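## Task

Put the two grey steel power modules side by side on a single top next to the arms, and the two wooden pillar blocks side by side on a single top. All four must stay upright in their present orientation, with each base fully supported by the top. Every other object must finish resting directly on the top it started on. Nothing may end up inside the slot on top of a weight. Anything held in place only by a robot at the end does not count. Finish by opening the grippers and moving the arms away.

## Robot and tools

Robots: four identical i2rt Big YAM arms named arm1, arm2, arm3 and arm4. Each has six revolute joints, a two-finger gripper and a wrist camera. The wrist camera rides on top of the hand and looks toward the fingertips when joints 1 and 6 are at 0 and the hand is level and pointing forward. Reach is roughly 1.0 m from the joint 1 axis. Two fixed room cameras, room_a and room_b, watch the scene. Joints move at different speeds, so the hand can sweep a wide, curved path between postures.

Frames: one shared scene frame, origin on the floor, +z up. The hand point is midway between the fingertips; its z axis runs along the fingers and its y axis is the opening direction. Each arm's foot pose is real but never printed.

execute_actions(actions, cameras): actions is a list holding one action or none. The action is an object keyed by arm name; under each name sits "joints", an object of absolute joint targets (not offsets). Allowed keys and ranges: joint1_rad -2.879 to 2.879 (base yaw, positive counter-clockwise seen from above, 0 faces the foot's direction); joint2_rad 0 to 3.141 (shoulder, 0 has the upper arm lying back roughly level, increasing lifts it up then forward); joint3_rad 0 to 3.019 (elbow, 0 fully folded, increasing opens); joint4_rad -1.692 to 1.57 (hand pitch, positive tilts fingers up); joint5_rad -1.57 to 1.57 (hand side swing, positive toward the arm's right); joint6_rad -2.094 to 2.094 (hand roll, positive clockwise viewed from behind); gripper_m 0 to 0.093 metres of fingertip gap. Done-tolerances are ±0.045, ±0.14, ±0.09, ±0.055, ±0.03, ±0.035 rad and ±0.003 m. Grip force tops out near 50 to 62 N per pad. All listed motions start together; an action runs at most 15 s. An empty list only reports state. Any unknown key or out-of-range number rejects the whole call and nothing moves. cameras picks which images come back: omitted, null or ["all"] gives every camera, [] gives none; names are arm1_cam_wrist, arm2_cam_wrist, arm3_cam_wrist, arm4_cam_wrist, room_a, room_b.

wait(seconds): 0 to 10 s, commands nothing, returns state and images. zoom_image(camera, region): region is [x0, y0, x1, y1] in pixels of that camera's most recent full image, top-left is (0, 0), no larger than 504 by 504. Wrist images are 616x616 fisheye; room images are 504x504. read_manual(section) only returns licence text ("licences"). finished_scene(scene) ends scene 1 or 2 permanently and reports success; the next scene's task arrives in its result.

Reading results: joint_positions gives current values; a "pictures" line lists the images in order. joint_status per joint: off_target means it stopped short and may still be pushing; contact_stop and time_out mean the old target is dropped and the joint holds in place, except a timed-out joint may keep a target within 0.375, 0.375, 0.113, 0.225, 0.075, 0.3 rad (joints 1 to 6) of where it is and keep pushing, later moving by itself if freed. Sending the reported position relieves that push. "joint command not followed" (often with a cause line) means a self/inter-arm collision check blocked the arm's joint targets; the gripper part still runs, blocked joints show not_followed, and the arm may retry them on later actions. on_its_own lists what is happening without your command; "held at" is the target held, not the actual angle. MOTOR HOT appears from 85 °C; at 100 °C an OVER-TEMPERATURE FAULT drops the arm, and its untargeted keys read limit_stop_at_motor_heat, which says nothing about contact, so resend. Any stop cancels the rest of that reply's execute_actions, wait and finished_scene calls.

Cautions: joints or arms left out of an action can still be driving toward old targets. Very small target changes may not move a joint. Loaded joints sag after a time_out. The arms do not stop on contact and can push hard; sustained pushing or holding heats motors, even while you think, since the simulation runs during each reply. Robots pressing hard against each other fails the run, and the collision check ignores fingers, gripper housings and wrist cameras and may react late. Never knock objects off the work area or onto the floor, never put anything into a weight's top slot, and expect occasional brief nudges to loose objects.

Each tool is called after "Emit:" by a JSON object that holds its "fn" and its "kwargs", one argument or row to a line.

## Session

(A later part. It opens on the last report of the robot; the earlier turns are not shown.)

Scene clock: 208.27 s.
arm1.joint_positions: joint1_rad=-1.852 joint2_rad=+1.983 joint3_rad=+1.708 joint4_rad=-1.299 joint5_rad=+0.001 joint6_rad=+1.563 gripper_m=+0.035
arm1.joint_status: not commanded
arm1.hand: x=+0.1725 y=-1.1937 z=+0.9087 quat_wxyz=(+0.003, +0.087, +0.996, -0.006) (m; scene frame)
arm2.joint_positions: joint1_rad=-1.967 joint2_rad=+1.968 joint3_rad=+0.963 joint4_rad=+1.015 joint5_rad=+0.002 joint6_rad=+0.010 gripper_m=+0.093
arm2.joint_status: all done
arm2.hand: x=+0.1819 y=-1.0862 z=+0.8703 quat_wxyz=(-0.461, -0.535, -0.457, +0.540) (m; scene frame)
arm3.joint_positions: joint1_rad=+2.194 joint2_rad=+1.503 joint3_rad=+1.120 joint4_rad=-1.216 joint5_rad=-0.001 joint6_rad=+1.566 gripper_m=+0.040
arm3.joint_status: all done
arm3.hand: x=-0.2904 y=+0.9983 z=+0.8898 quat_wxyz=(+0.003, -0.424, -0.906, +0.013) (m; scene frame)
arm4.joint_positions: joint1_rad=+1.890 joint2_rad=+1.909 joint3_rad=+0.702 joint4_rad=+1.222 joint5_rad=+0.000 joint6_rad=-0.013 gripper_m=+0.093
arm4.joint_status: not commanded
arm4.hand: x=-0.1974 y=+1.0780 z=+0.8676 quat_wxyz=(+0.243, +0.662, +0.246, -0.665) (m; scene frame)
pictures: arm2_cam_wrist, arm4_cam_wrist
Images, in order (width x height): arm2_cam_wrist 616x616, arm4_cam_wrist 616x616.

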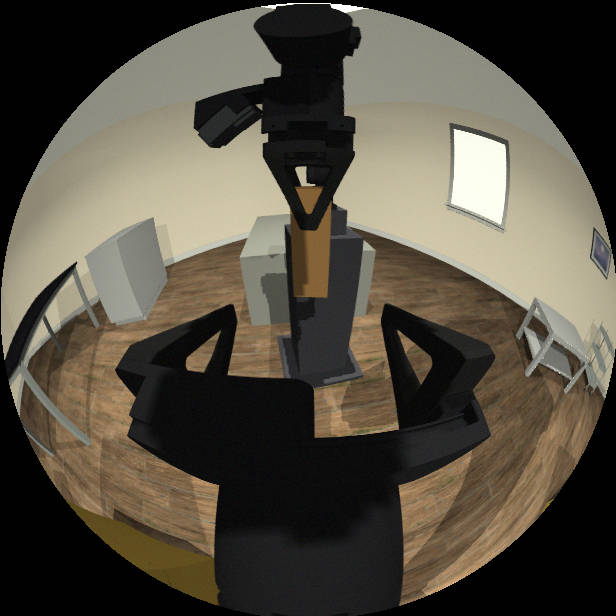

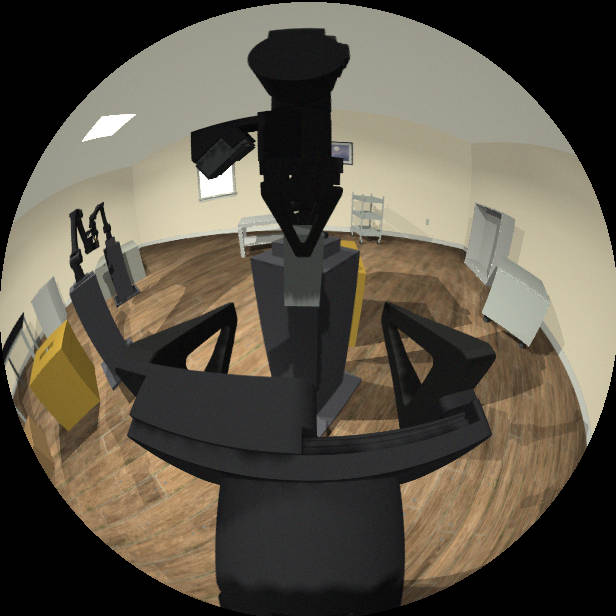

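Emit:
{"fn": "execute_actions", "kwargs": {
  "actions": [
    {"arm2":{"joints":{"joint2_rad":2.145,"joint3_rad":1.33,"joint4_rad":0.83}},"arm4":{"joints":{"joint2_rad":2.07,"joint3_rad":1.085,"joint4_rad":1.02,"joint5_rad":-0.03}}}
  ],
  "cameras": ["arm2_cam_wrist","arm4_cam_wrist","arm1_cam_wrist","arm3_cam_wrist"]
}}

Scene clock: 219.27 s.
arm1.joint_positions: joint1_rad=-1.852 joint2_rad=+1.983 joint3_rad=+1.708 joint4_rad=-1.299 joint5_rad=+0.001 joint6_rad=+1.563 gripper_m=+0.035
arm1.joint_status: not commanded
arm1.hand: x=+0.1725 y=-1.1937 z=+0.9087 quat_wxyz=(+0.003, +0.087, +0.996, -0.006) (m; scene frame)
arm2.joint_positions: joint1_rad=-1.967 joint2_rad=+2.140 joint3_rad=+1.305 joint4_rad=+0.834 joint5_rad=+0.002 joint6_rad=+0.010 gripper_m=+0.093
arm2.joint_status: all done
arm2.hand: x=+0.1658 y=-1.1884 z=+0.8655 quat_wxyz=(-0.458, -0.539, -0.460, +0.537) (m; scene frame)
arm3.joint_positions: joint1_rad=+2.194 joint2_rad=+1.503 joint3_rad=+1.120 joint4_rad=-1.216 joint5_rad=-0.001 joint6_rad=+1.567 gripper_m=+0.040
arm3.joint_status: not commanded
arm3.hand: x=-0.2904 y=+0.9983 z=+0.8898 quat_wxyz=(+0.003, -0.424, -0.906, +0.013) (m; scene frame)
arm4.joint_positions: joint1_rad=+1.890 joint2_rad=+2.086 joint3_rad=+1.064 joint4_rad=+1.029 joint5_rad=-0.027 joint6_rad=-0.013 gripper_m=+0.093
arm4.joint_status: all done
arm4.hand: x=-0.2850 y=+0.9971 z=+0.8564 quat_wxyz=(+0.251, +0.662, +0.256, -0.659) (m; scene frame)
pictures: arm1_cam_wrist, arm2_cam_wrist, arm3_cam_wrist, arm4_cam_wrist
Images, in order (width x height): arm1_cam_wrist 616x616, arm2_cam_wrist 616x616, arm3_cam_wrist 616x616, arm4_cam_wrist 616x616.

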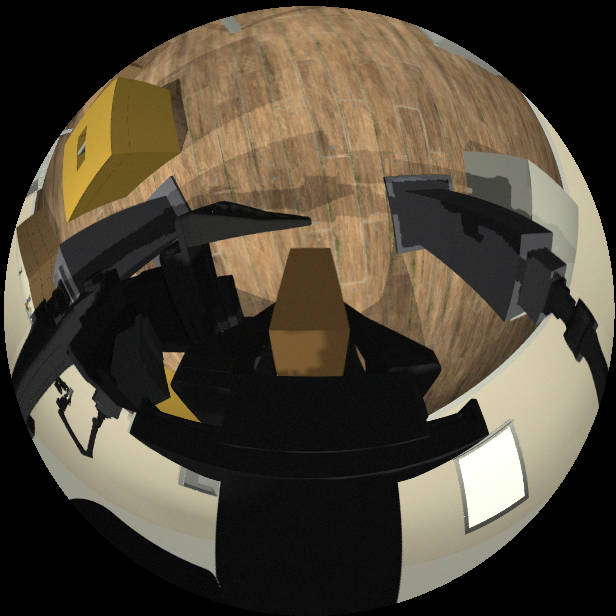

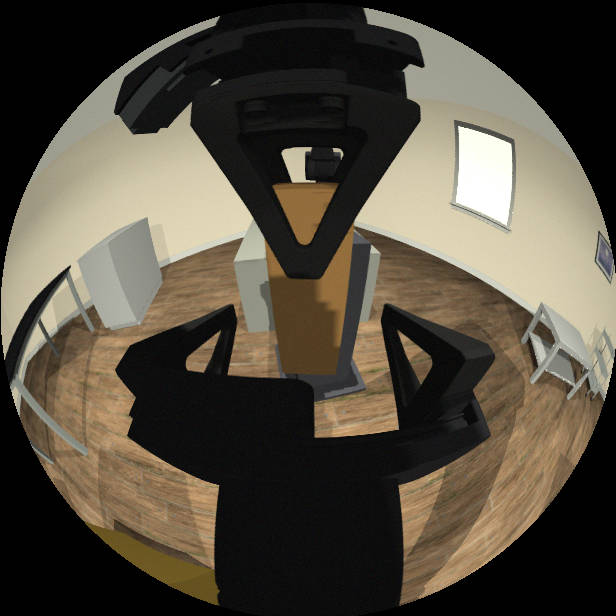

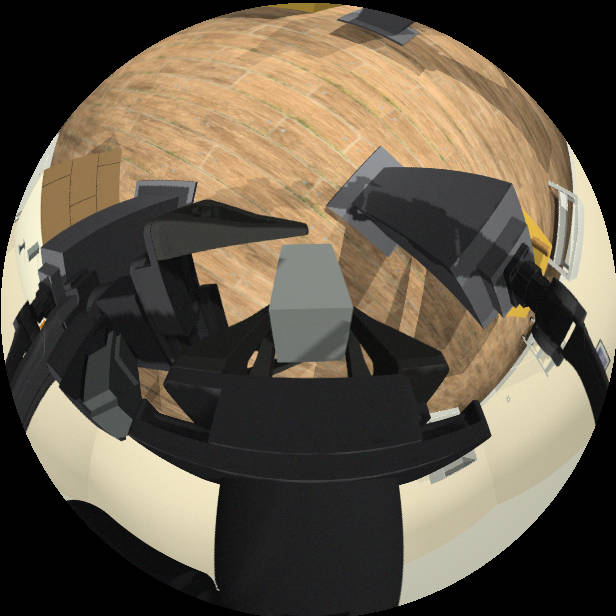

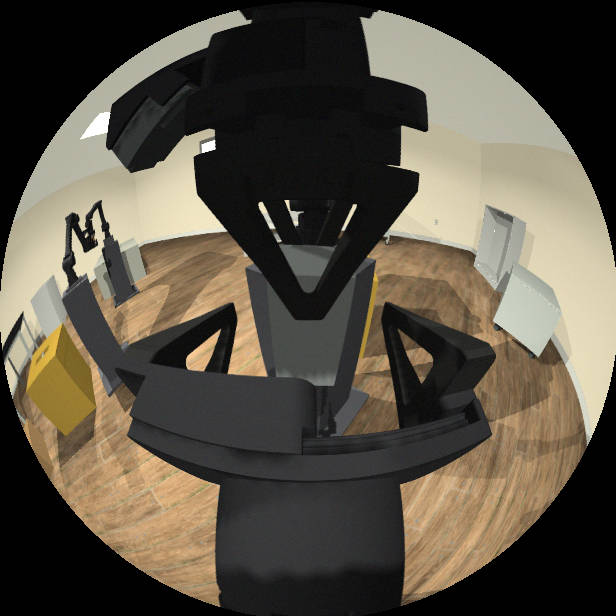

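Emit:
{"fn": "execute_actions", "kwargs": {
  "actions": [
    {"arm2":{"joints":{"joint2_rad":2.17,"joint3_rad":1.375,"joint4_rad":0.81}},"arm4":{"joints":{"joint2_rad":2.095,"joint3_rad":1.13,"joint4_rad":1.0}}}
  ],
  "cameras": []
}}

Emit:
{"fn": "execute_actions", "kwargs": {
  "actions": [
    {"arm2":{"joints":{"gripper_m":0.015}},"arm4":{"joints":{"gripper_m":0.015}}}
  ],
  "cameras": ["arm2_cam_wrist","arm4_cam_wrist","arm1_cam_wrist","arm3_cam_wrist"]
}}

Scene clock: 230.50 s.
arm1.joint_positions: joint1_rad=-1.852 joint2_rad=+1.983 joint3_rad=+1.708 joint4_rad=-1.299 joint5_rad=+0.001 joint6_rad=+1.563 gripper_m=+0.035
arm1.joint_status: not commanded
arm1.hand: x=+0.1725 y=-1.1937 z=+0.9087 quat_wxyz=(+0.003, +0.087, +0.996, -0.006) (m; scene frame)
arm2.joint_positions: joint1_rad=-1.967 joint2_rad=+2.148 joint3_rad=+1.338 joint4_rad=+0.818 joint5_rad=+0.002 joint6_rad=+0.010 gripper_m=+0.093
arm2.joint_status: all done
arm2.hand: x=+0.1644 y=-1.1978 z=+0.8717 quat_wxyz=(-0.460, -0.536, -0.458, +0.539) (m; scene frame)
arm3.joint_positions: joint1_rad=+2.194 joint2_rad=+1.503 joint3_rad=+1.120 joint4_rad=-1.216 joint5_rad=-0.001 joint6_rad=+1.567 gripper_m=+0.040
arm3.joint_status: not commanded
arm3.hand: x=-0.2904 y=+0.9983 z=+0.8898 quat_wxyz=(+0.003, -0.424, -0.906, +0.013) (m; scene frame)
arm4.joint_positions: joint1_rad=+1.890 joint2_rad=+2.087 joint3_rad=+1.098 joint4_rad=+1.010 joint5_rad=-0.027 joint6_rad=-0.013 gripper_m=+0.093
arm4.joint_status: all done
arm4.hand: x=-0.2936 y=+0.9900 z=+0.8663 quat_wxyz=(+0.252, +0.657, +0.254, -0.664) (m; scene frame)
pictures: none
No camera images: the call's "cameras" was empty. Leave "cameras" out to get every camera's image.

Scene clock: 231.17 s.
arm1.joint_positions: joint1_rad=-1.852 joint2_rad=+1.983 joint3_rad=+1.708 joint4_rad=-1.299 joint5_rad=+0.002 joint6_rad=+1.559 gripper_m=+0.035
arm1.joint_status: not commanded
arm1.hand: x=+0.1726 y=-1.1937 z=+0.9087 quat_wxyz=(+0.003, +0.085, +0.996, -0.006) (m; scene frame)
arm2.joint_positions: joint1_rad=-1.967 joint2_rad=+2.148 joint3_rad=+1.338 joint4_rad=+0.818 joint5_rad=+0.004 joint6_rad=+0.008 gripper_m=+0.034
arm2.joint_status: gripper_m off_target (ended at +0.034, target +0.015)
arm2.hand: x=+0.1639 y=-1.1978 z=+0.8719 quat_wxyz=(-0.459, -0.537, -0.458, +0.540) (m; scene frame)
arm3.joint_positions: joint1_rad=+2.194 joint2_rad=+1.503 joint3_rad=+1.120 joint4_rad=-1.215 joint5_rad=-0.001 joint6_rad=+1.566 gripper_m=+0.040
arm3.joint_status: not commanded
arm3.hand: x=-0.2903 y=+0.9986 z=+0.8898 quat_wxyz=(+0.003, -0.424, -0.906, +0.013) (m; scene frame)
arm4.joint_positions: joint1_rad=+1.890 joint2_rad=+2.087 joint3_rad=+1.098 joint4_rad=+1.010 joint5_rad=-0.027 joint6_rad=-0.008 gripper_m=+0.040
arm4.joint_status: gripper_m off_target (ended at +0.040, target +0.015)
arm4.hand: x=-0.2935 y=+0.9899 z=+0.8662 quat_wxyz=(+0.254, +0.657, +0.253, -0.663) (m; scene frame)
pictures: arm1_cam_wrist, arm2_cam_wrist, arm3_cam_wrist, arm4_cam_wrist
Images, in order (width x height): arm1_cam_wrist 616x616, arm2_cam_wrist 616x616, arm3_cam_wrist 616x616, arm4_cam_wrist 616x616.

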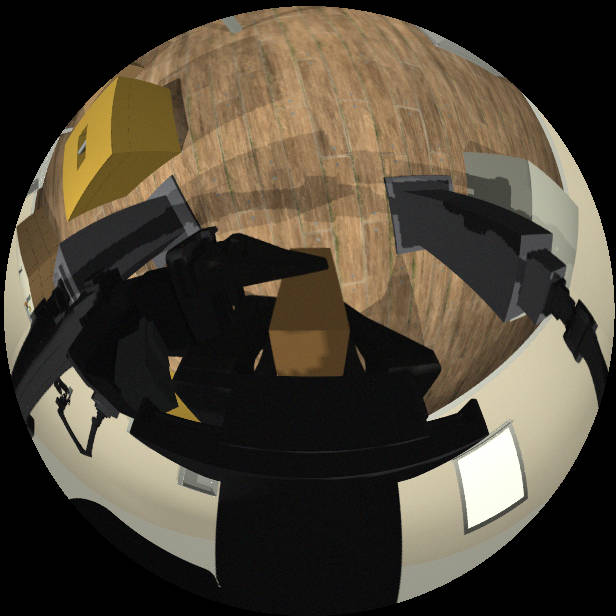

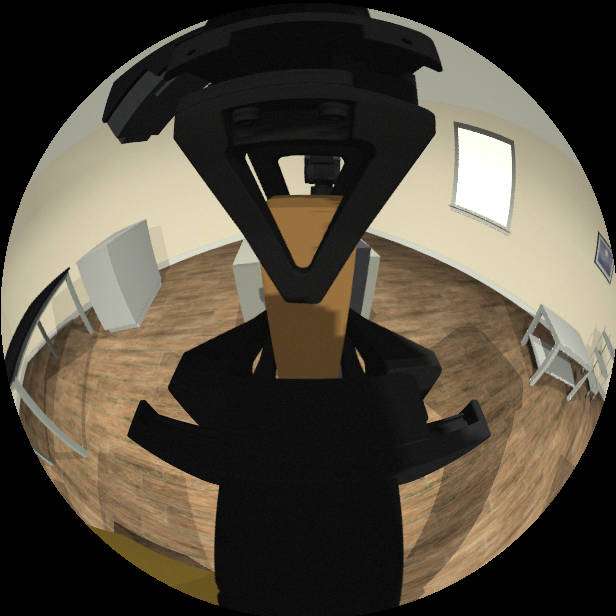

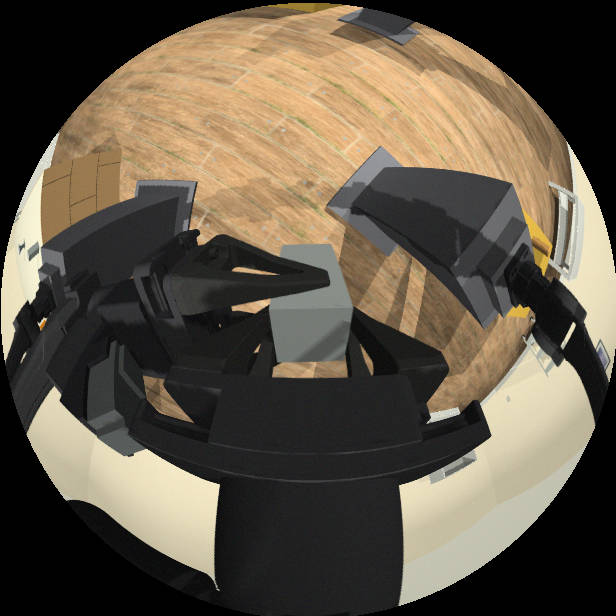

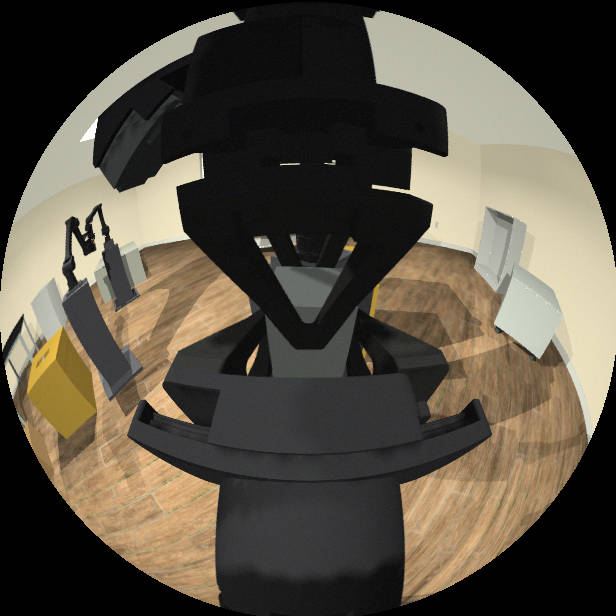

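Emit:
{"fn": "execute_actions", "kwargs": {
  "actions": [
    {"arm1":{"joints":{"gripper_m":0.065}},"arm3":{"joints":{"gripper_m":0.065}}}
  ],
  "cameras": []
}}

Emit:
{"fn": "execute_actions", "kwargs": {
  "actions": [
    {"arm1":{"joints":{"joint2_rad":1.91,"joint3_rad":1.82,"joint4_rad":-1.45}},"arm3":{"joints":{"joint2_rad":1.43,"joint3_rad":1.27,"joint4_rad":-1.36}}}
  ],
  "cameras": ["arm2_cam_wrist","arm4_cam_wrist"]
}}

Scene clock: 245.33 s.
arm1.joint_positions: joint1_rad=-1.852 joint2_rad=+1.983 joint3_rad=+1.708 joint4_rad=-1.299 joint5_rad=+0.002 joint6_rad=+1.562 gripper_m=+0.065
arm1.joint_status: all done
arm1.hand: x=+0.1726 y=-1.1937 z=+0.9087 quat_wxyz=(+0.003, +0.087, +0.996, -0.006) (m; scene frame)
arm2.joint_positions: joint1_rad=-1.967 joint2_rad=+2.155 joint3_rad=+1.338 joint4_rad=+0.813 joint5_rad=+0.002 joint6_rad=+0.008 gripper_m=+0.034
arm2.joint_status: not commanded
arm2.hand: x=+0.1642 y=-1.1978 z=+0.8656 quat_wxyz=(-0.457, -0.539, -0.461, +0.536) (m; scene frame)
arm3.joint_positions: joint1_rad=+2.194 joint2_rad=+1.501 joint3_rad=+1.120 joint4_rad=-1.215 joint5_rad=-0.001 joint6_rad=+1.567 gripper_m=+0.065
arm3.joint_status: all done
arm3.hand: x=-0.2903 y=+0.9986 z=+0.8906 quat_wxyz=(+0.003, -0.424, -0.906, +0.012) (m; scene frame)
arm4.joint_positions: joint1_rad=+1.890 joint2_rad=+2.099 joint3_rad=+1.098 joint4_rad=+1.001 joint5_rad=-0.027 joint6_rad=-0.008 gripper_m=+0.040
arm4.joint_status: not commanded
arm4.hand: x=-0.2931 y=+0.9901 z=+0.8557 quat_wxyz=(+0.252, +0.664, +0.255, -0.656) (m; scene frame)
pictures: none
No camera images: the call's "cameras" was empty. Leave "cameras" out to get every camera's image.

Scene clock: 246.47 s.
arm1.joint_positions: joint1_rad=-1.852 joint2_rad=+1.909 joint3_rad=+1.787 joint4_rad=-1.434 joint5_rad=+0.002 joint6_rad=+1.563 gripper_m=+0.065
arm1.joint_status: all done
arm1.hand: x=+0.1708 y=-1.2011 z=+0.9807 quat_wxyz=(+0.004, +0.087, +0.996, +0.003) (m; scene frame)
arm2.joint_positions: joint1_rad=-1.967 joint2_rad=+2.155 joint3_rad=+1.338 joint4_rad=+0.813 joint5_rad=+0.002 joint6_rad=+0.008 gripper_m=+0.034
arm2.joint_status: not commanded
arm2.hand: x=+0.1642 y=-1.1978 z=+0.8656 quat_wxyz=(-0.457, -0.539, -0.461, +0.536) (m; scene frame)
arm3.joint_positions: joint1_rad=+2.194 joint2_rad=+1.425 joint3_rad=+1.229 joint4_rad=-1.344 joint5_rad=-0.001 joint6_rad=+1.567 gripper_m=+0.065
arm3.joint_status: all done
arm3.hand: x=-0.2869 y=+1.0020 z=+0.9603 quat_wxyz=(-0.009, -0.424, -0.905, -0.014) (m; scene frame)
arm4.joint_positions: joint1_rad=+1.890 joint2_rad=+2.099 joint3_rad=+1.098 joint4_rad=+1.001 joint5_rad=-0.027 joint6_rad=-0.008 gripper_m=+0.040
arm4.joint_status: not commanded
arm4.hand: x=-0.2931 y=+0.9901 z=+0.8557 quat_wxyz=(+0.252, +0.664, +0.255, -0.656) (m; scene frame)
pictures: arm2_cam_wrist, arm4_cam_wrist
Images, in order (width x height): arm2_cam_wrist 616x616, arm4_cam_wrist 616x616.

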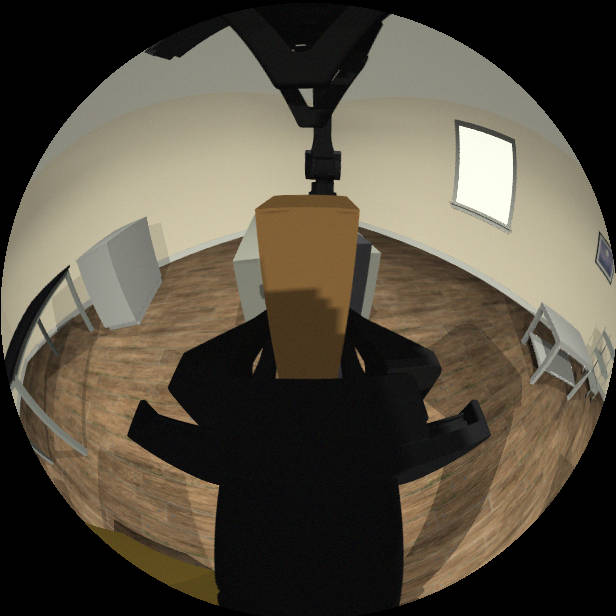

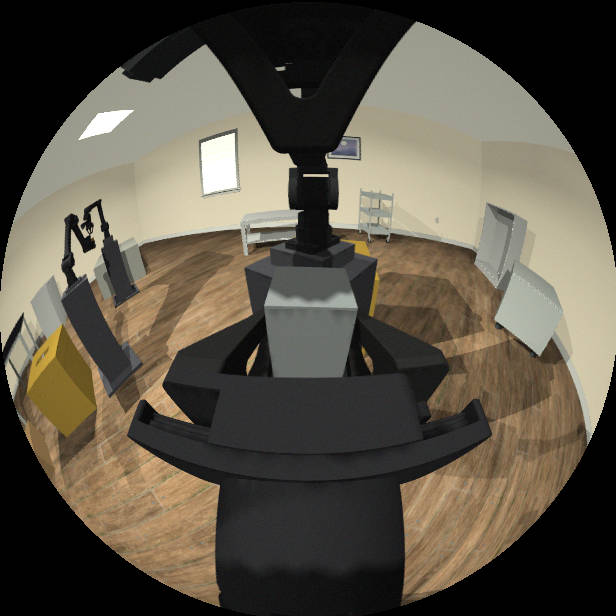

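Emit:
{"fn": "execute_actions", "kwargs": {
  "actions": [
    {"arm2":{"joints":{"joint1_rad":1.975,"joint2_rad":2.395,"joint3_rad":1.59,"joint4_rad":0.85}},"arm3":{"joints":{"joint1_rad":0.588,"gripper_m":0.08}},"arm4":{"joints":{"joint1_rad":-1.2,"joint5_rad":0}}}
  ],
  "cameras": ["arm4_cam_wrist","room_a","arm2_cam_wrist"]
}}

Scene clock: 274.63 s.
arm1.joint_positions: joint1_rad=-1.852 joint2_rad=+1.909 joint3_rad=+1.787 joint4_rad=-1.434 joint5_rad=+0.002 joint6_rad=+1.563 gripper_m=+0.065
arm1.joint_status: not commanded
arm1.hand: x=+0.1708 y=-1.2011 z=+0.9807 quat_wxyz=(+0.004, +0.087, +0.996, +0.003) (m; scene frame)
arm2.joint_positions: joint1_rad=+1.980 joint2_rad=+2.403 joint3_rad=+1.586 joint4_rad=+0.834 joint5_rad=-0.002 joint6_rad=+0.008 gripper_m=+0.035
arm2.joint_status: all done
arm2.hand: x=-0.2296 y=+0.2684 z=+0.8073 quat_wxyz=(-0.314, +0.623, -0.313, -0.644) (m; scene frame)
arm3.joint_positions: joint1_rad=+0.590 joint2_rad=+1.432 joint3_rad=+1.229 joint4_rad=-1.344 joint5_rad=-0.001 joint6_rad=+1.567 gripper_m=+0.080
arm3.joint_status: all done
arm3.hand: x=-0.3536 y=+0.4065 z=+0.9597 quat_wxyz=(-0.014, -0.946, -0.324, -0.006) (m; scene frame)
arm4.joint_positions: joint1_rad=-1.208 joint2_rad=+2.101 joint3_rad=+1.112 joint4_rad=+1.001 joint5_rad=+0.003 joint6_rad=-0.008 gripper_m=+0.040
arm4.joint_status: all done
arm4.hand: x=+0.7878 y=+1.9581 z=+0.8796 quat_wxyz=(-0.669, +0.260, -0.648, -0.256) (m; scene frame)
pictures: arm2_cam_wrist, arm4_cam_wrist, room_a
Images, in order (width x height): arm2_cam_wrist 616x616, arm4_cam_wrist 616x616, room_a 504x504.

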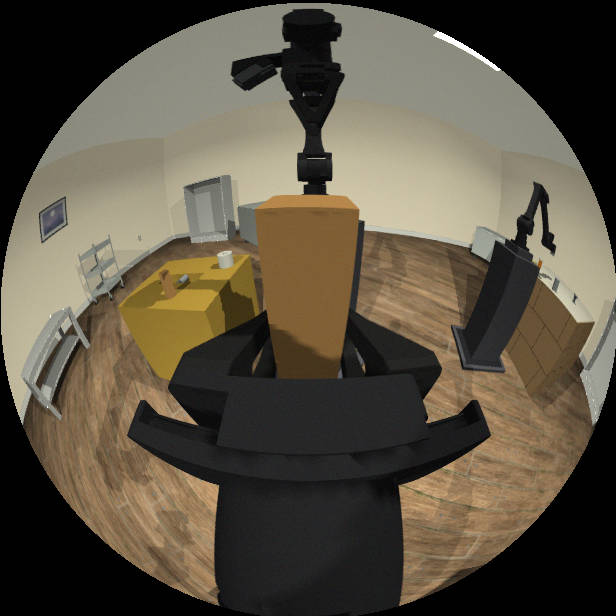

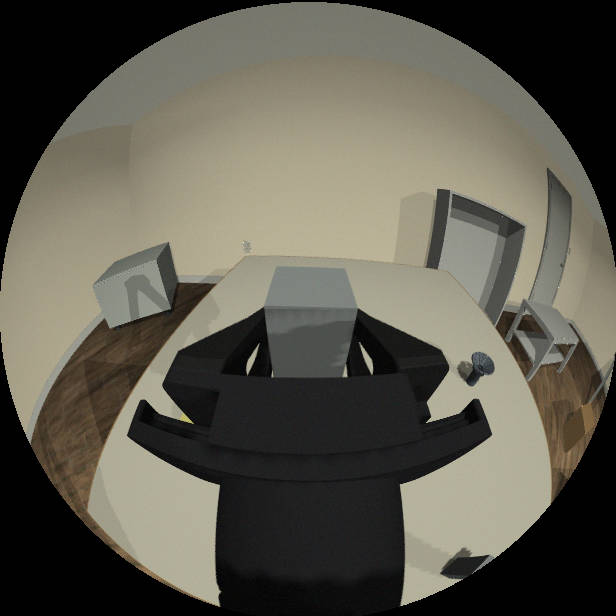

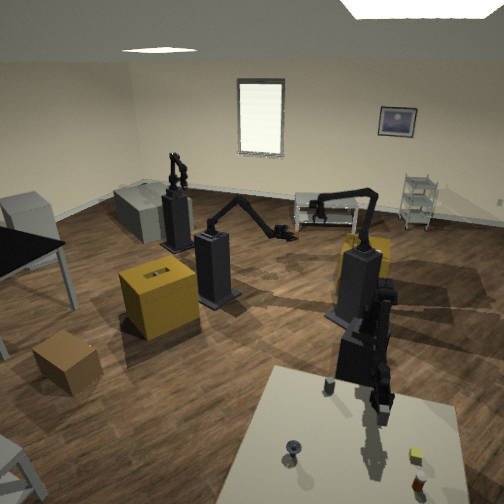

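Emit:
{"fn": "execute_actions", "kwargs": {
  "actions": [
    {"arm3":{"joints":{"joint2_rad":1.96,"joint3_rad":1.96,"joint4_rad":-1.53}},"arm4":{"joints":{"joint1_rad":-1.35,"joint2_rad":2.565,"joint3_rad":1.23,"joint4_rad":1.38}}}
  ],
  "cameras": ["arm4_cam_wrist","room_a","arm2_cam_wrist","arm3_cam_wrist"]
}}

Scene clock: 306.27 s.
arm1.joint_positions: joint1_rad=-1.852 joint2_rad=+1.909 joint3_rad=+1.787 joint4_rad=-1.434 joint5_rad=+0.002 joint6_rad=+1.563 gripper_m=+0.065
arm1.joint_status: not commanded
arm1.hand: x=+0.1708 y=-1.2011 z=+0.9807 quat_wxyz=(+0.004, +0.087, +0.996, +0.003) (m; scene frame)
arm2.joint_positions: joint1_rad=+1.980 joint2_rad=+2.403 joint3_rad=+1.586 joint4_rad=+0.834 joint5_rad=-0.002 joint6_rad=+0.008 gripper_m=+0.035
arm2.joint_status: not commanded
arm2.hand: x=-0.2296 y=+0.2684 z=+0.8073 quat_wxyz=(-0.314, +0.623, -0.313, -0.644) (m; scene frame)
arm3.joint_positions: joint1_rad=+0.590 joint2_rad=+1.964 joint3_rad=+1.907 joint4_rad=-1.513 joint5_rad=-0.001 joint6_rad=+1.568 gripper_m=+0.080
arm3.joint_status: all done
arm3.hand: x=-0.2348 y=+0.2526 z=+0.9553 quat_wxyz=(-0.003, -0.946, -0.324, -0.002) (m; scene frame)
arm4.joint_positions: joint1_rad=-1.359 joint2_rad=+2.571 joint3_rad=+1.223 joint4_rad=+1.369 joint5_rad=+0.002 joint6_rad=-0.008 gripper_m=+0.040
arm4.joint_status: all done
arm4.hand: x=+0.8423 y=+1.8610 z=+0.6835 quat_wxyz=(-0.689, +0.209, -0.663, -0.206) (m; scene frame)
pictures: arm2_cam_wrist, arm3_cam_wrist, arm4_cam_wrist, room_a
Images, in order (width x height): arm2_cam_wrist 616x616, arm3_cam_wrist 616x616, arm4_cam_wrist 616x616, room_a 504x504.

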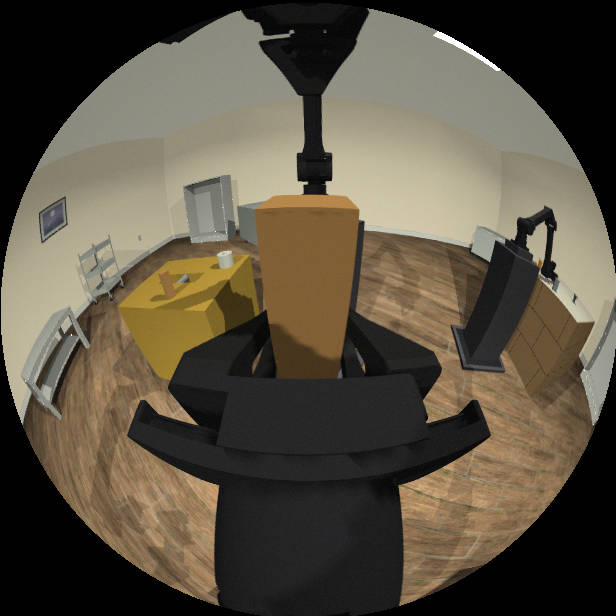

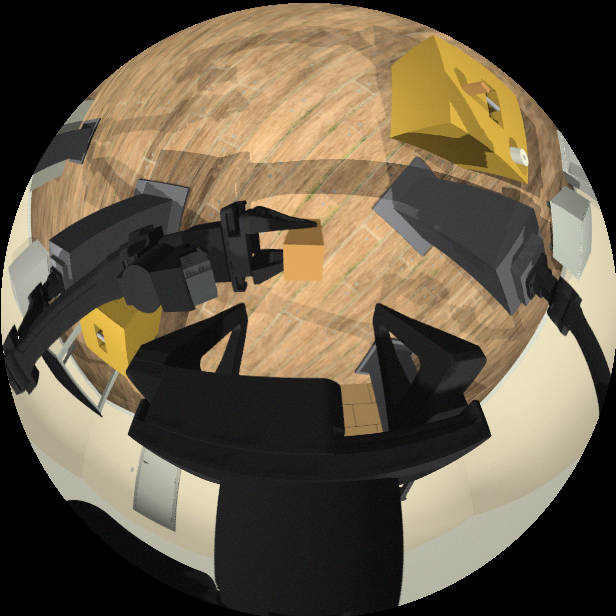

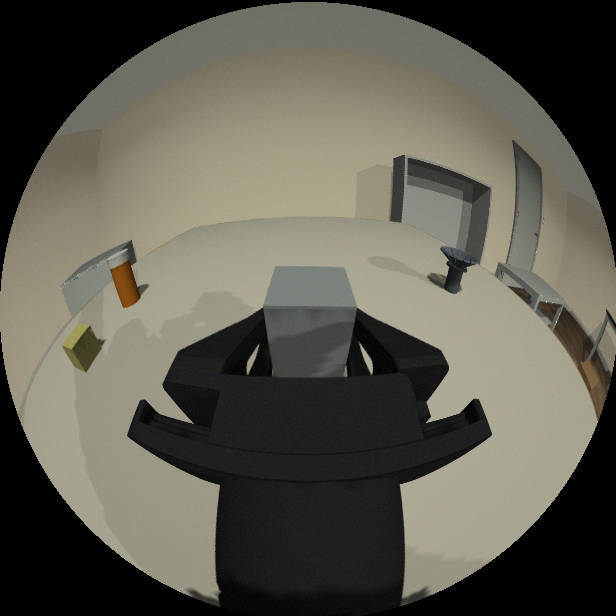

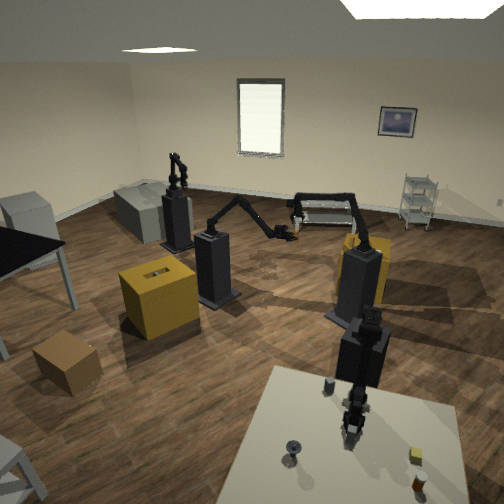

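Emit:
{"fn": "execute_actions", "kwargs": {
  "actions": [
    {"arm3":{"joints":{"joint2_rad":2.03,"joint3_rad":1.745,"joint4_rad":-1.26}},"arm4":{"joints":{"joint2_rad":2.615,"joint3_rad":1.27,"joint4_rad":1.35}}}
  ],
  "cameras": ["arm4_cam_wrist","arm2_cam_wrist","arm3_cam_wrist"]
}}

Scene clock: 325.40 s.
arm1.joint_positions: joint1_rad=-1.852 joint2_rad=+1.909 joint3_rad=+1.787 joint4_rad=-1.434 joint5_rad=+0.002 joint6_rad=+1.563 gripper_m=+0.065
arm1.joint_status: not commanded
arm1.hand: x=+0.1708 y=-1.2011 z=+0.9807 quat_wxyz=(+0.004, +0.087, +0.996, +0.003) (m; scene frame)
arm2.joint_positions: joint1_rad=+1.980 joint2_rad=+2.403 joint3_rad=+1.586 joint4_rad=+0.834 joint5_rad=-0.002 joint6_rad=+0.008 gripper_m=+0.035
arm2.joint_status: not commanded
arm2.hand: x=-0.2296 y=+0.2684 z=+0.8073 quat_wxyz=(-0.314, +0.623, -0.313, -0.644) (m; scene frame)
arm3.joint_positions: joint1_rad=+0.590 joint2_rad=+2.042 joint3_rad=+1.738 joint4_rad=-1.278 joint5_rad=-0.001 joint6_rad=+1.568 gripper_m=+0.080
arm3.joint_status: all done
arm3.hand: x=-0.2315 y=+0.2485 z=+0.8449 quat_wxyz=(+0.003, -0.946, -0.324, +0.000) (m; scene frame)
arm4.joint_positions: joint1_rad=-1.359 joint2_rad=+2.586 joint3_rad=+1.252 joint4_rad=+1.368 joint5_rad=+0.002 joint6_rad=-0.008 gripper_m=+0.040
arm4.joint_status: all done
arm4.hand: x=+0.8485 y=+1.8652 z=+0.6828 quat_wxyz=(-0.693, +0.207, -0.658, -0.208) (m; scene frame)
pictures: arm2_cam_wrist, arm3_cam_wrist, arm4_cam_wrist
Images, in order (width x height): arm2_cam_wrist 616x616, arm3_cam_wrist 616x616, arm4_cam_wrist 616x616.

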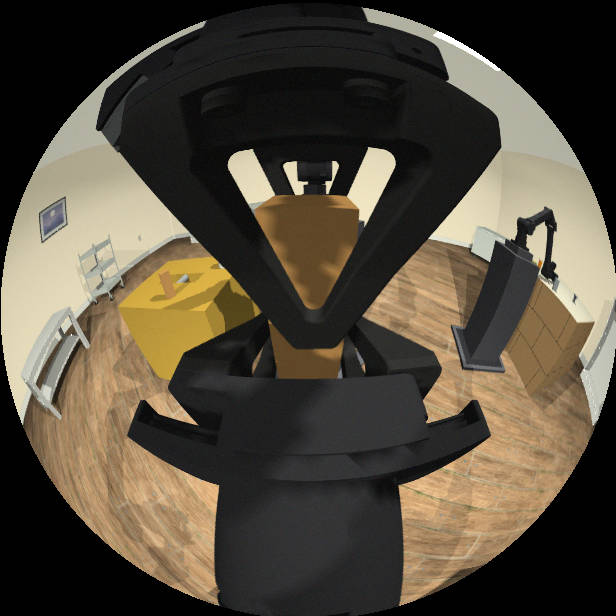

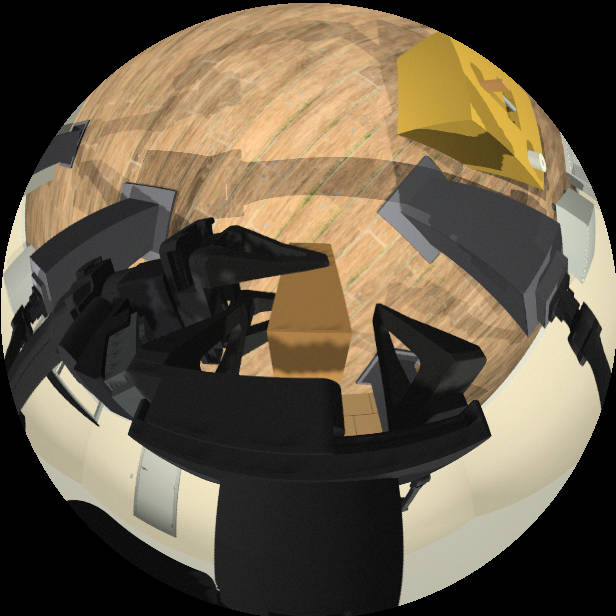

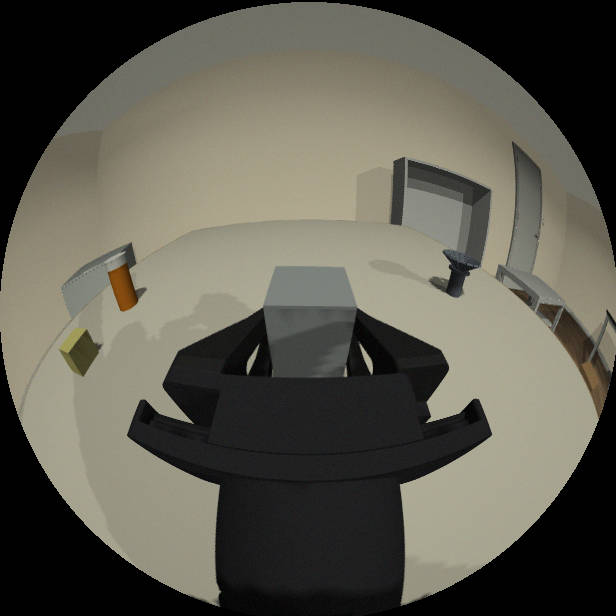

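Emit:
{"fn": "execute_actions", "kwargs": {
  "actions": [
    {"arm3":{"joints":{"gripper_m":0.015}},"arm4":{"joints":{"joint2_rad":2.57,"joint4_rad":1.3}}}
  ],
  "cameras": ["arm4_cam_wrist","room_a","arm3_cam_wrist"]
}}

Emit:
{"fn": "zoom_image", "kwargs": {
  "camera": "room_a",
  "region": [300,360,420,480]
}}

Scene clock: 338.40 s.
arm1.joint_positions: joint1_rad=-1.852 joint2_rad=+1.909 joint3_rad=+1.787 joint4_rad=-1.434 joint5_rad=+0.002 joint6_rad=+1.563 gripper_m=+0.065
arm1.joint_status: not commanded
arm1.hand: x=+0.1708 y=-1.2011 z=+0.9807 quat_wxyz=(+0.004, +0.087, +0.996, +0.003) (m; scene frame)
arm2.joint_positions: joint1_rad=+1.980 joint2_rad=+2.403 joint3_rad=+1.586 joint4_rad=+0.835 joint5_rad=-0.002 joint6_rad=+0.008 gripper_m=+0.035
arm2.joint_status: not commanded
arm2.hand: x=-0.2297 y=+0.2683 z=+0.8075 quat_wxyz=(-0.314, +0.623, -0.313, -0.644) (m; scene frame)
arm3.joint_positions: joint1_rad=+0.590 joint2_rad=+2.042 joint3_rad=+1.738 joint4_rad=-1.275 joint5_rad=-0.001 joint6_rad=+1.574 gripper_m=+0.034
arm3.joint_status: gripper_m off_target (ended at +0.034, target +0.015)
arm3.hand: x=-0.2310 y=+0.2479 z=+0.8449 quat_wxyz=(+0.002, -0.947, -0.321, -0.001) (m; scene frame)
arm4.joint_positions: joint1_rad=-1.359 joint2_rad=+2.573 joint3_rad=+1.254 joint4_rad=+1.326 joint5_rad=+0.002 joint6_rad=-0.008 gripper_m=+0.040
arm4.joint_status: all done
arm4.hand: x=+0.8515 y=+1.8673 z=+0.6819 quat_wxyz=(-0.684, +0.210, -0.668, -0.205) (m; scene frame)
pictures: arm3_cam_wrist, arm4_cam_wrist, room_a
Images, in order (width x height): arm3_cam_wrist 616x616, arm4_cam_wrist 616x616, room_a 504x504.

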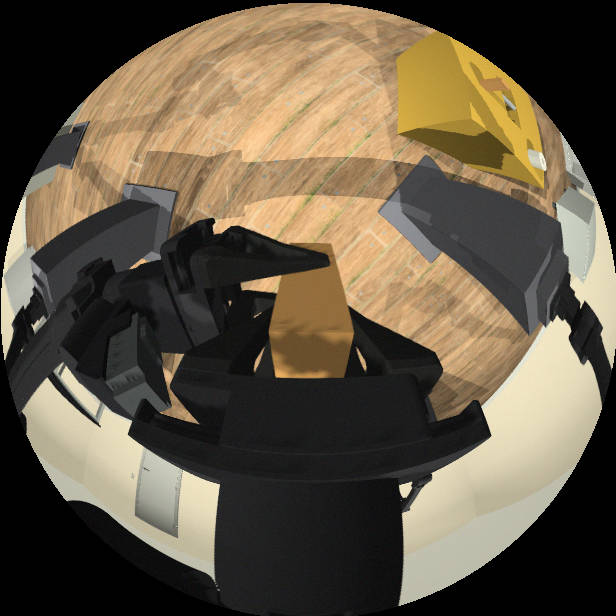

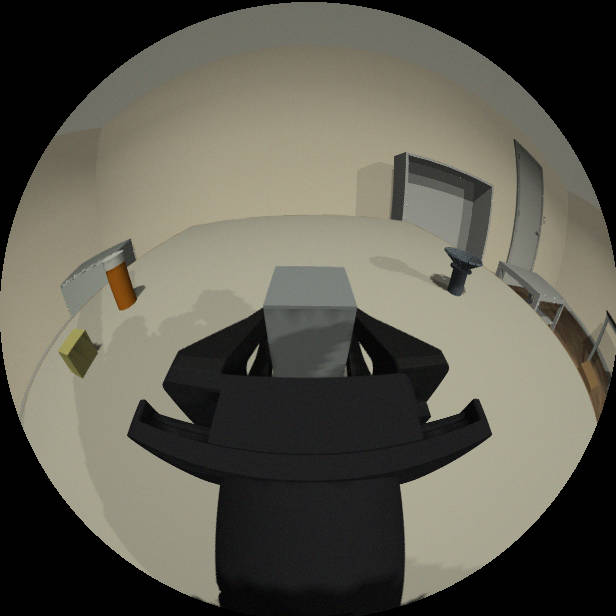

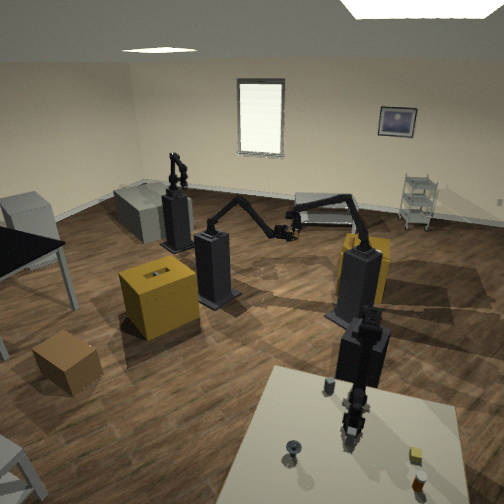

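Region (300, 360, 420, 480) of room_a's 504x504 image, scaled by 4.200, with more detail than that image has.

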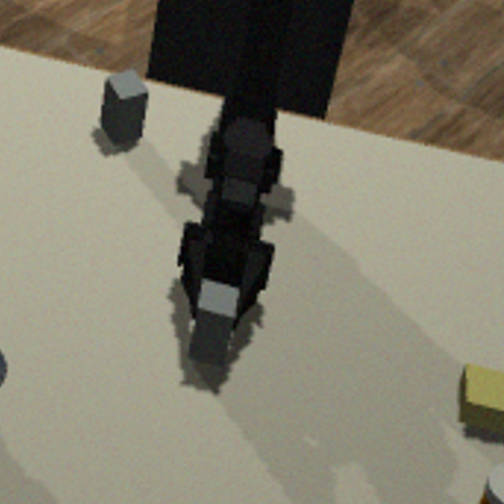

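Emit:
{"fn": "execute_actions", "kwargs": {
  "actions": [
    {"arm2":{"joints":{"gripper_m":0.09}},"arm4":{"joints":{"gripper_m":0.09,"joint4_rad":1.33}}}
  ],
  "cameras": ["arm4_cam_wrist"]
}}

Scene clock: 347.67 s.
arm1.joint_positions: joint1_rad=-1.852 joint2_rad=+1.909 joint3_rad=+1.787 joint4_rad=-1.434 joint5_rad=+0.002 joint6_rad=+1.563 gripper_m=+0.065
arm1.joint_status: not commanded
arm1.hand: x=+0.1708 y=-1.2011 z=+0.9807 quat_wxyz=(+0.004, +0.087, +0.996, +0.003) (m; scene frame)
arm2.joint_positions: joint1_rad=+1.980 joint2_rad=+2.402 joint3_rad=+1.586 joint4_rad=+0.836 joint5_rad=-0.002 joint6_rad=+0.008 gripper_m=+0.090
arm2.joint_status: all done
arm2.hand: x=-0.2298 y=+0.2683 z=+0.8085 quat_wxyz=(-0.314, +0.623, -0.313, -0.645) (m; scene frame)
arm3.joint_positions: joint1_rad=+0.590 joint2_rad=+2.042 joint3_rad=+1.738 joint4_rad=-1.275 joint5_rad=-0.001 joint6_rad=+1.575 gripper_m=+0.034
arm3.joint_status: not commanded
arm3.hand: x=-0.2310 y=+0.2479 z=+0.8449 quat_wxyz=(+0.002, -0.947, -0.321, -0.001) (m; scene frame)
arm4.joint_positions: joint1_rad=-1.359 joint2_rad=+2.573 joint3_rad=+1.254 joint4_rad=+1.326 joint5_rad=+0.002 joint6_rad=-0.008 gripper_m=+0.090
arm4.joint_status: all done
arm4.hand: x=+0.8515 y=+1.8673 z=+0.6819 quat_wxyz=(-0.684, +0.210, -0.668, -0.205) (m; scene frame)
pictures: arm4_cam_wrist
Images, in order (width x height): arm4_cam_wrist 616x616.

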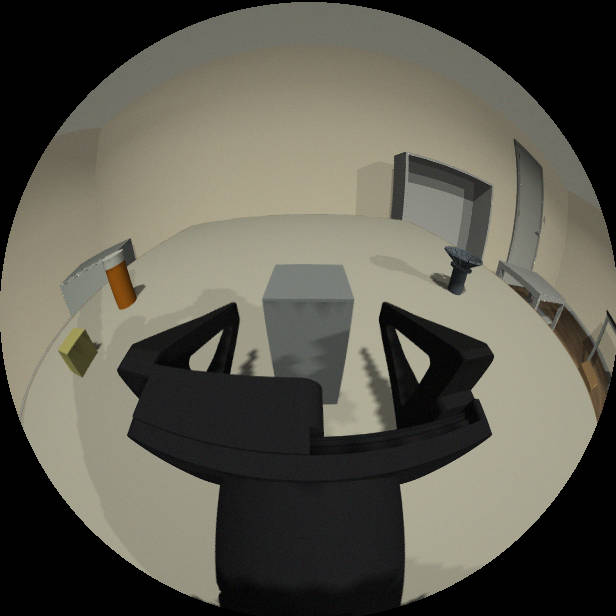

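Emit:
{"fn": "execute_actions", "kwargs": {
  "actions": [
    {"arm2":{"joints":{"joint2_rad":2.15,"joint3_rad":0.97,"joint4_rad":1.2}},"arm3":{"joints":{"joint2_rad":1.6,"joint3_rad":1.2,"joint4_rad":-1.16,"joint6_rad":0}},"arm4":{"joints":{"joint2_rad":2.1,"joint3_rad":0.9,"joint4_rad":1.3}}}
  ],
  "cameras": []
}}

Emit:
{"fn": "execute_actions", "kwargs": {
  "actions": [
    {"arm3":{"joints":{"joint1_rad":-1.15}}}
  ],
  "cameras": ["arm3_cam_wrist","room_a","room_b"]
}}

Scene clock: 369.27 s.
arm1.joint_positions: joint1_rad=-1.852 joint2_rad=+1.909 joint3_rad=+1.787 joint4_rad=-1.434 joint5_rad=+0.002 joint6_rad=+1.563 gripper_m=+0.065
arm1.joint_status: not commanded
arm1.hand: x=+0.1708 y=-1.2011 z=+0.9807 quat_wxyz=(+0.004, +0.087, +0.996, +0.003) (m; scene frame)
arm2.joint_positions: joint1_rad=+1.980 joint2_rad=+2.151 joint3_rad=+0.959 joint4_rad=+1.189 joint5_rad=-0.002 joint6_rad=+0.008 gripper_m=+0.090
arm2.joint_status: all done
arm2.hand: x=-0.1199 y=+0.1238 z=+0.7988 quat_wxyz=(-0.310, +0.630, -0.316, -0.638) (m; scene frame)
arm3.joint_positions: joint1_rad=+0.590 joint2_rad=+1.605 joint3_rad=+1.196 joint4_rad=-1.174 joint5_rad=-0.001 joint6_rad=+0.009 gripper_m=+0.035
arm3.joint_status: all done
arm3.hand: x=-0.3330 y=+0.3800 z=+0.8761 quat_wxyz=(+0.003, -0.445, -0.896, -0.003) (m; scene frame)
arm4.joint_positions: joint1_rad=-1.359 joint2_rad=+2.089 joint3_rad=+0.897 joint4_rad=+1.304 joint5_rad=+0.002 joint6_rad=-0.008 gripper_m=+0.090
arm4.joint_status: all done
arm4.hand: x=+0.7956 y=+1.8305 z=+0.8709 quat_wxyz=(-0.719, +0.199, -0.631, -0.215) (m; scene frame)
pictures: none
No camera images: the call's "cameras" was empty. Leave "cameras" out to get every camera's image.

Scene clock: 371.23 s.
arm1.joint_positions: joint1_rad=-1.852 joint2_rad=+1.909 joint3_rad=+1.787 joint4_rad=-1.434 joint5_rad=+0.002 joint6_rad=+1.563 gripper_m=+0.065
arm1.joint_status: not commanded
arm1.hand: x=+0.1708 y=-1.2011 z=+0.9807 quat_wxyz=(+0.004, +0.087, +0.996, +0.003) (m; scene frame)
arm2.joint_positions: joint1_rad=+1.980 joint2_rad=+2.151 joint3_rad=+0.959 joint4_rad=+1.189 joint5_rad=-0.002 joint6_rad=+0.008 gripper_m=+0.090
arm2.joint_status: not commanded
arm2.hand: x=-0.1199 y=+0.1238 z=+0.7988 quat_wxyz=(-0.310, +0.630, -0.316, -0.638) (m; scene frame)
arm3.joint_positions: joint1_rad=-1.152 joint2_rad=+1.605 joint3_rad=+1.196 joint4_rad=-1.167 joint5_rad=+0.000 joint6_rad=+0.006 gripper_m=+0.034
arm3.joint_status: all done
arm3.hand: x=-1.0070 y=+0.5257 z=+0.8721 quat_wxyz=(-0.001, -0.971, -0.238, -0.005) (m; scene frame)
arm4.joint_positions: joint1_rad=-1.359 joint2_rad=+2.089 joint3_rad=+0.897 joint4_rad=+1.304 joint5_rad=+0.002 joint6_rad=-0.008 gripper_m=+0.090
arm4.joint_status: not commanded
arm4.hand: x=+0.7956 y=+1.8305 z=+0.8709 quat_wxyz=(-0.719, +0.199, -0.631, -0.215) (m; scene frame)
pictures: arm3_cam_wrist, room_a, room_b
Images, in order (width x height): arm3_cam_wrist 616x616, room_a 504x504, room_b 504x504.

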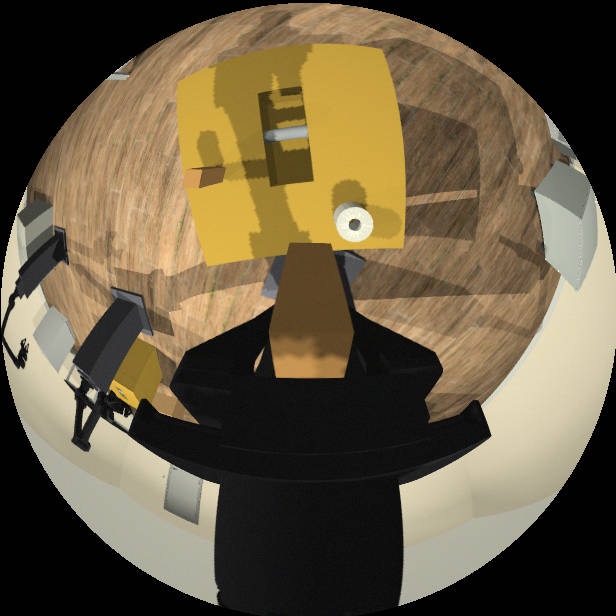

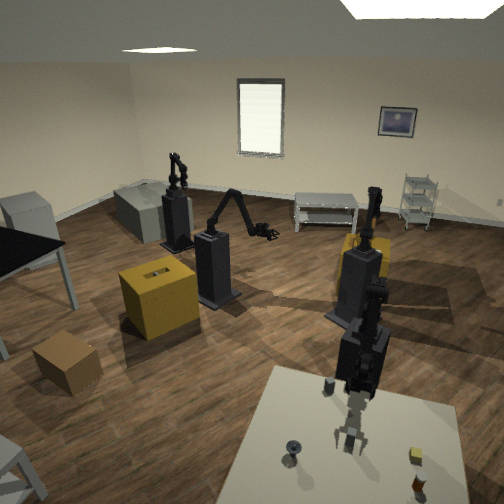

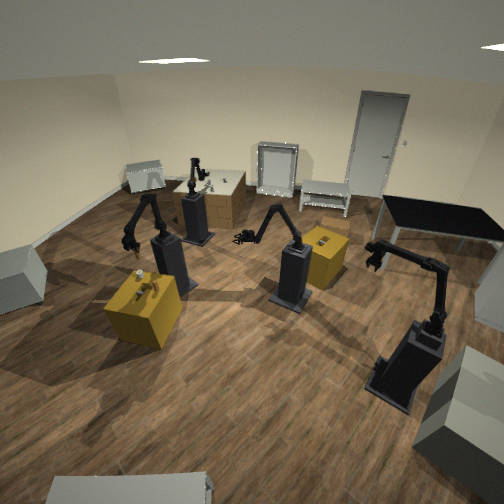

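Emit:
{"fn": "execute_actions", "kwargs": {
  "actions": [
    {"arm3":{"joints":{"joint1_rad":-0.98,"joint2_rad":2.015,"joint3_rad":1.0,"joint4_rad":-0.525}},"arm4":{"joints":{"joint2_rad":1.6}}}
  ],
  "cameras": ["arm3_cam_wrist","room_b"]
}}

Scene clock: 385.23 s.
arm1.joint_positions: joint1_rad=-1.852 joint2_rad=+1.909 joint3_rad=+1.787 joint4_rad=-1.434 joint5_rad=+0.002 joint6_rad=+1.563 gripper_m=+0.065
arm1.joint_status: not commanded
arm1.hand: x=+0.1708 y=-1.2011 z=+0.9807 quat_wxyz=(+0.004, +0.087, +0.996, +0.003) (m; scene frame)
arm2.joint_positions: joint1_rad=+1.980 joint2_rad=+2.151 joint3_rad=+0.959 joint4_rad=+1.189 joint5_rad=-0.002 joint6_rad=+0.008 gripper_m=+0.090
arm2.joint_status: not commanded
arm2.hand: x=-0.1199 y=+0.1238 z=+0.7988 quat_wxyz=(-0.310, +0.630, -0.316, -0.638) (m; scene frame)
arm3.joint_positions: joint1_rad=-0.966 joint2_rad=+2.027 joint3_rad=+0.984 joint4_rad=-0.542 joint5_rad=+0.000 joint6_rad=+0.006 gripper_m=+0.034
arm3.joint_status: all done
arm3.hand: x=-0.9499 y=+0.4628 z=+0.6287 quat_wxyz=(+0.000, -0.945, -0.327, -0.008) (m; scene frame)
arm4.joint_positions: joint1_rad=-1.359 joint2_rad=+1.593 joint3_rad=+0.886 joint4_rad=+1.301 joint5_rad=+0.002 joint6_rad=-0.008 gripper_m=+0.090
arm4.joint_status: all done
arm4.hand: x=+0.7402 y=+1.7950 z=+1.1690 quat_wxyz=(-0.849, +0.140, -0.441, -0.256) (m; scene frame)
pictures: arm3_cam_wrist, room_b
Images, in order (width x height): arm3_cam_wrist 616x616, room_b 504x504.

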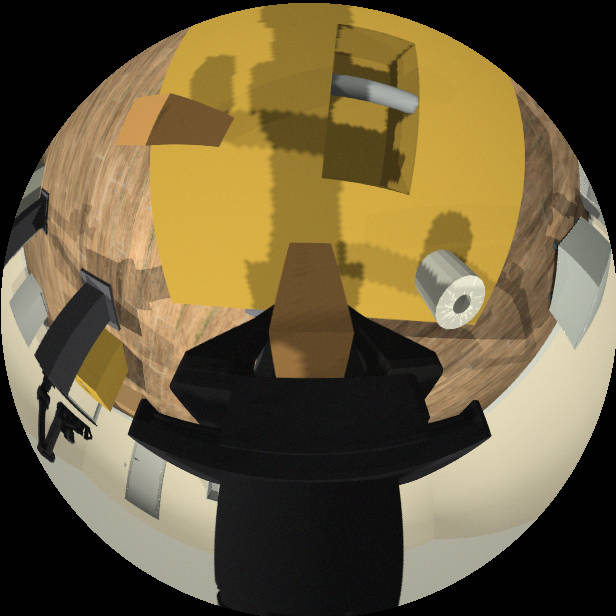

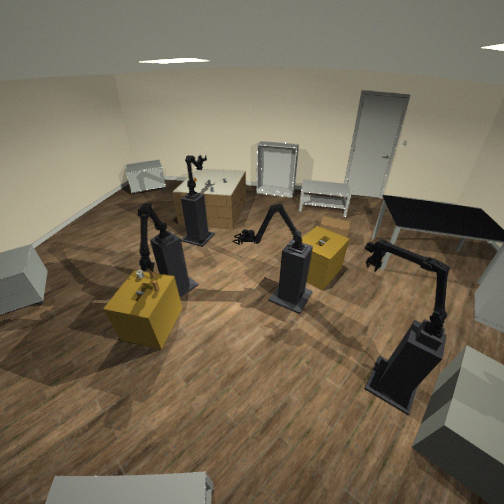

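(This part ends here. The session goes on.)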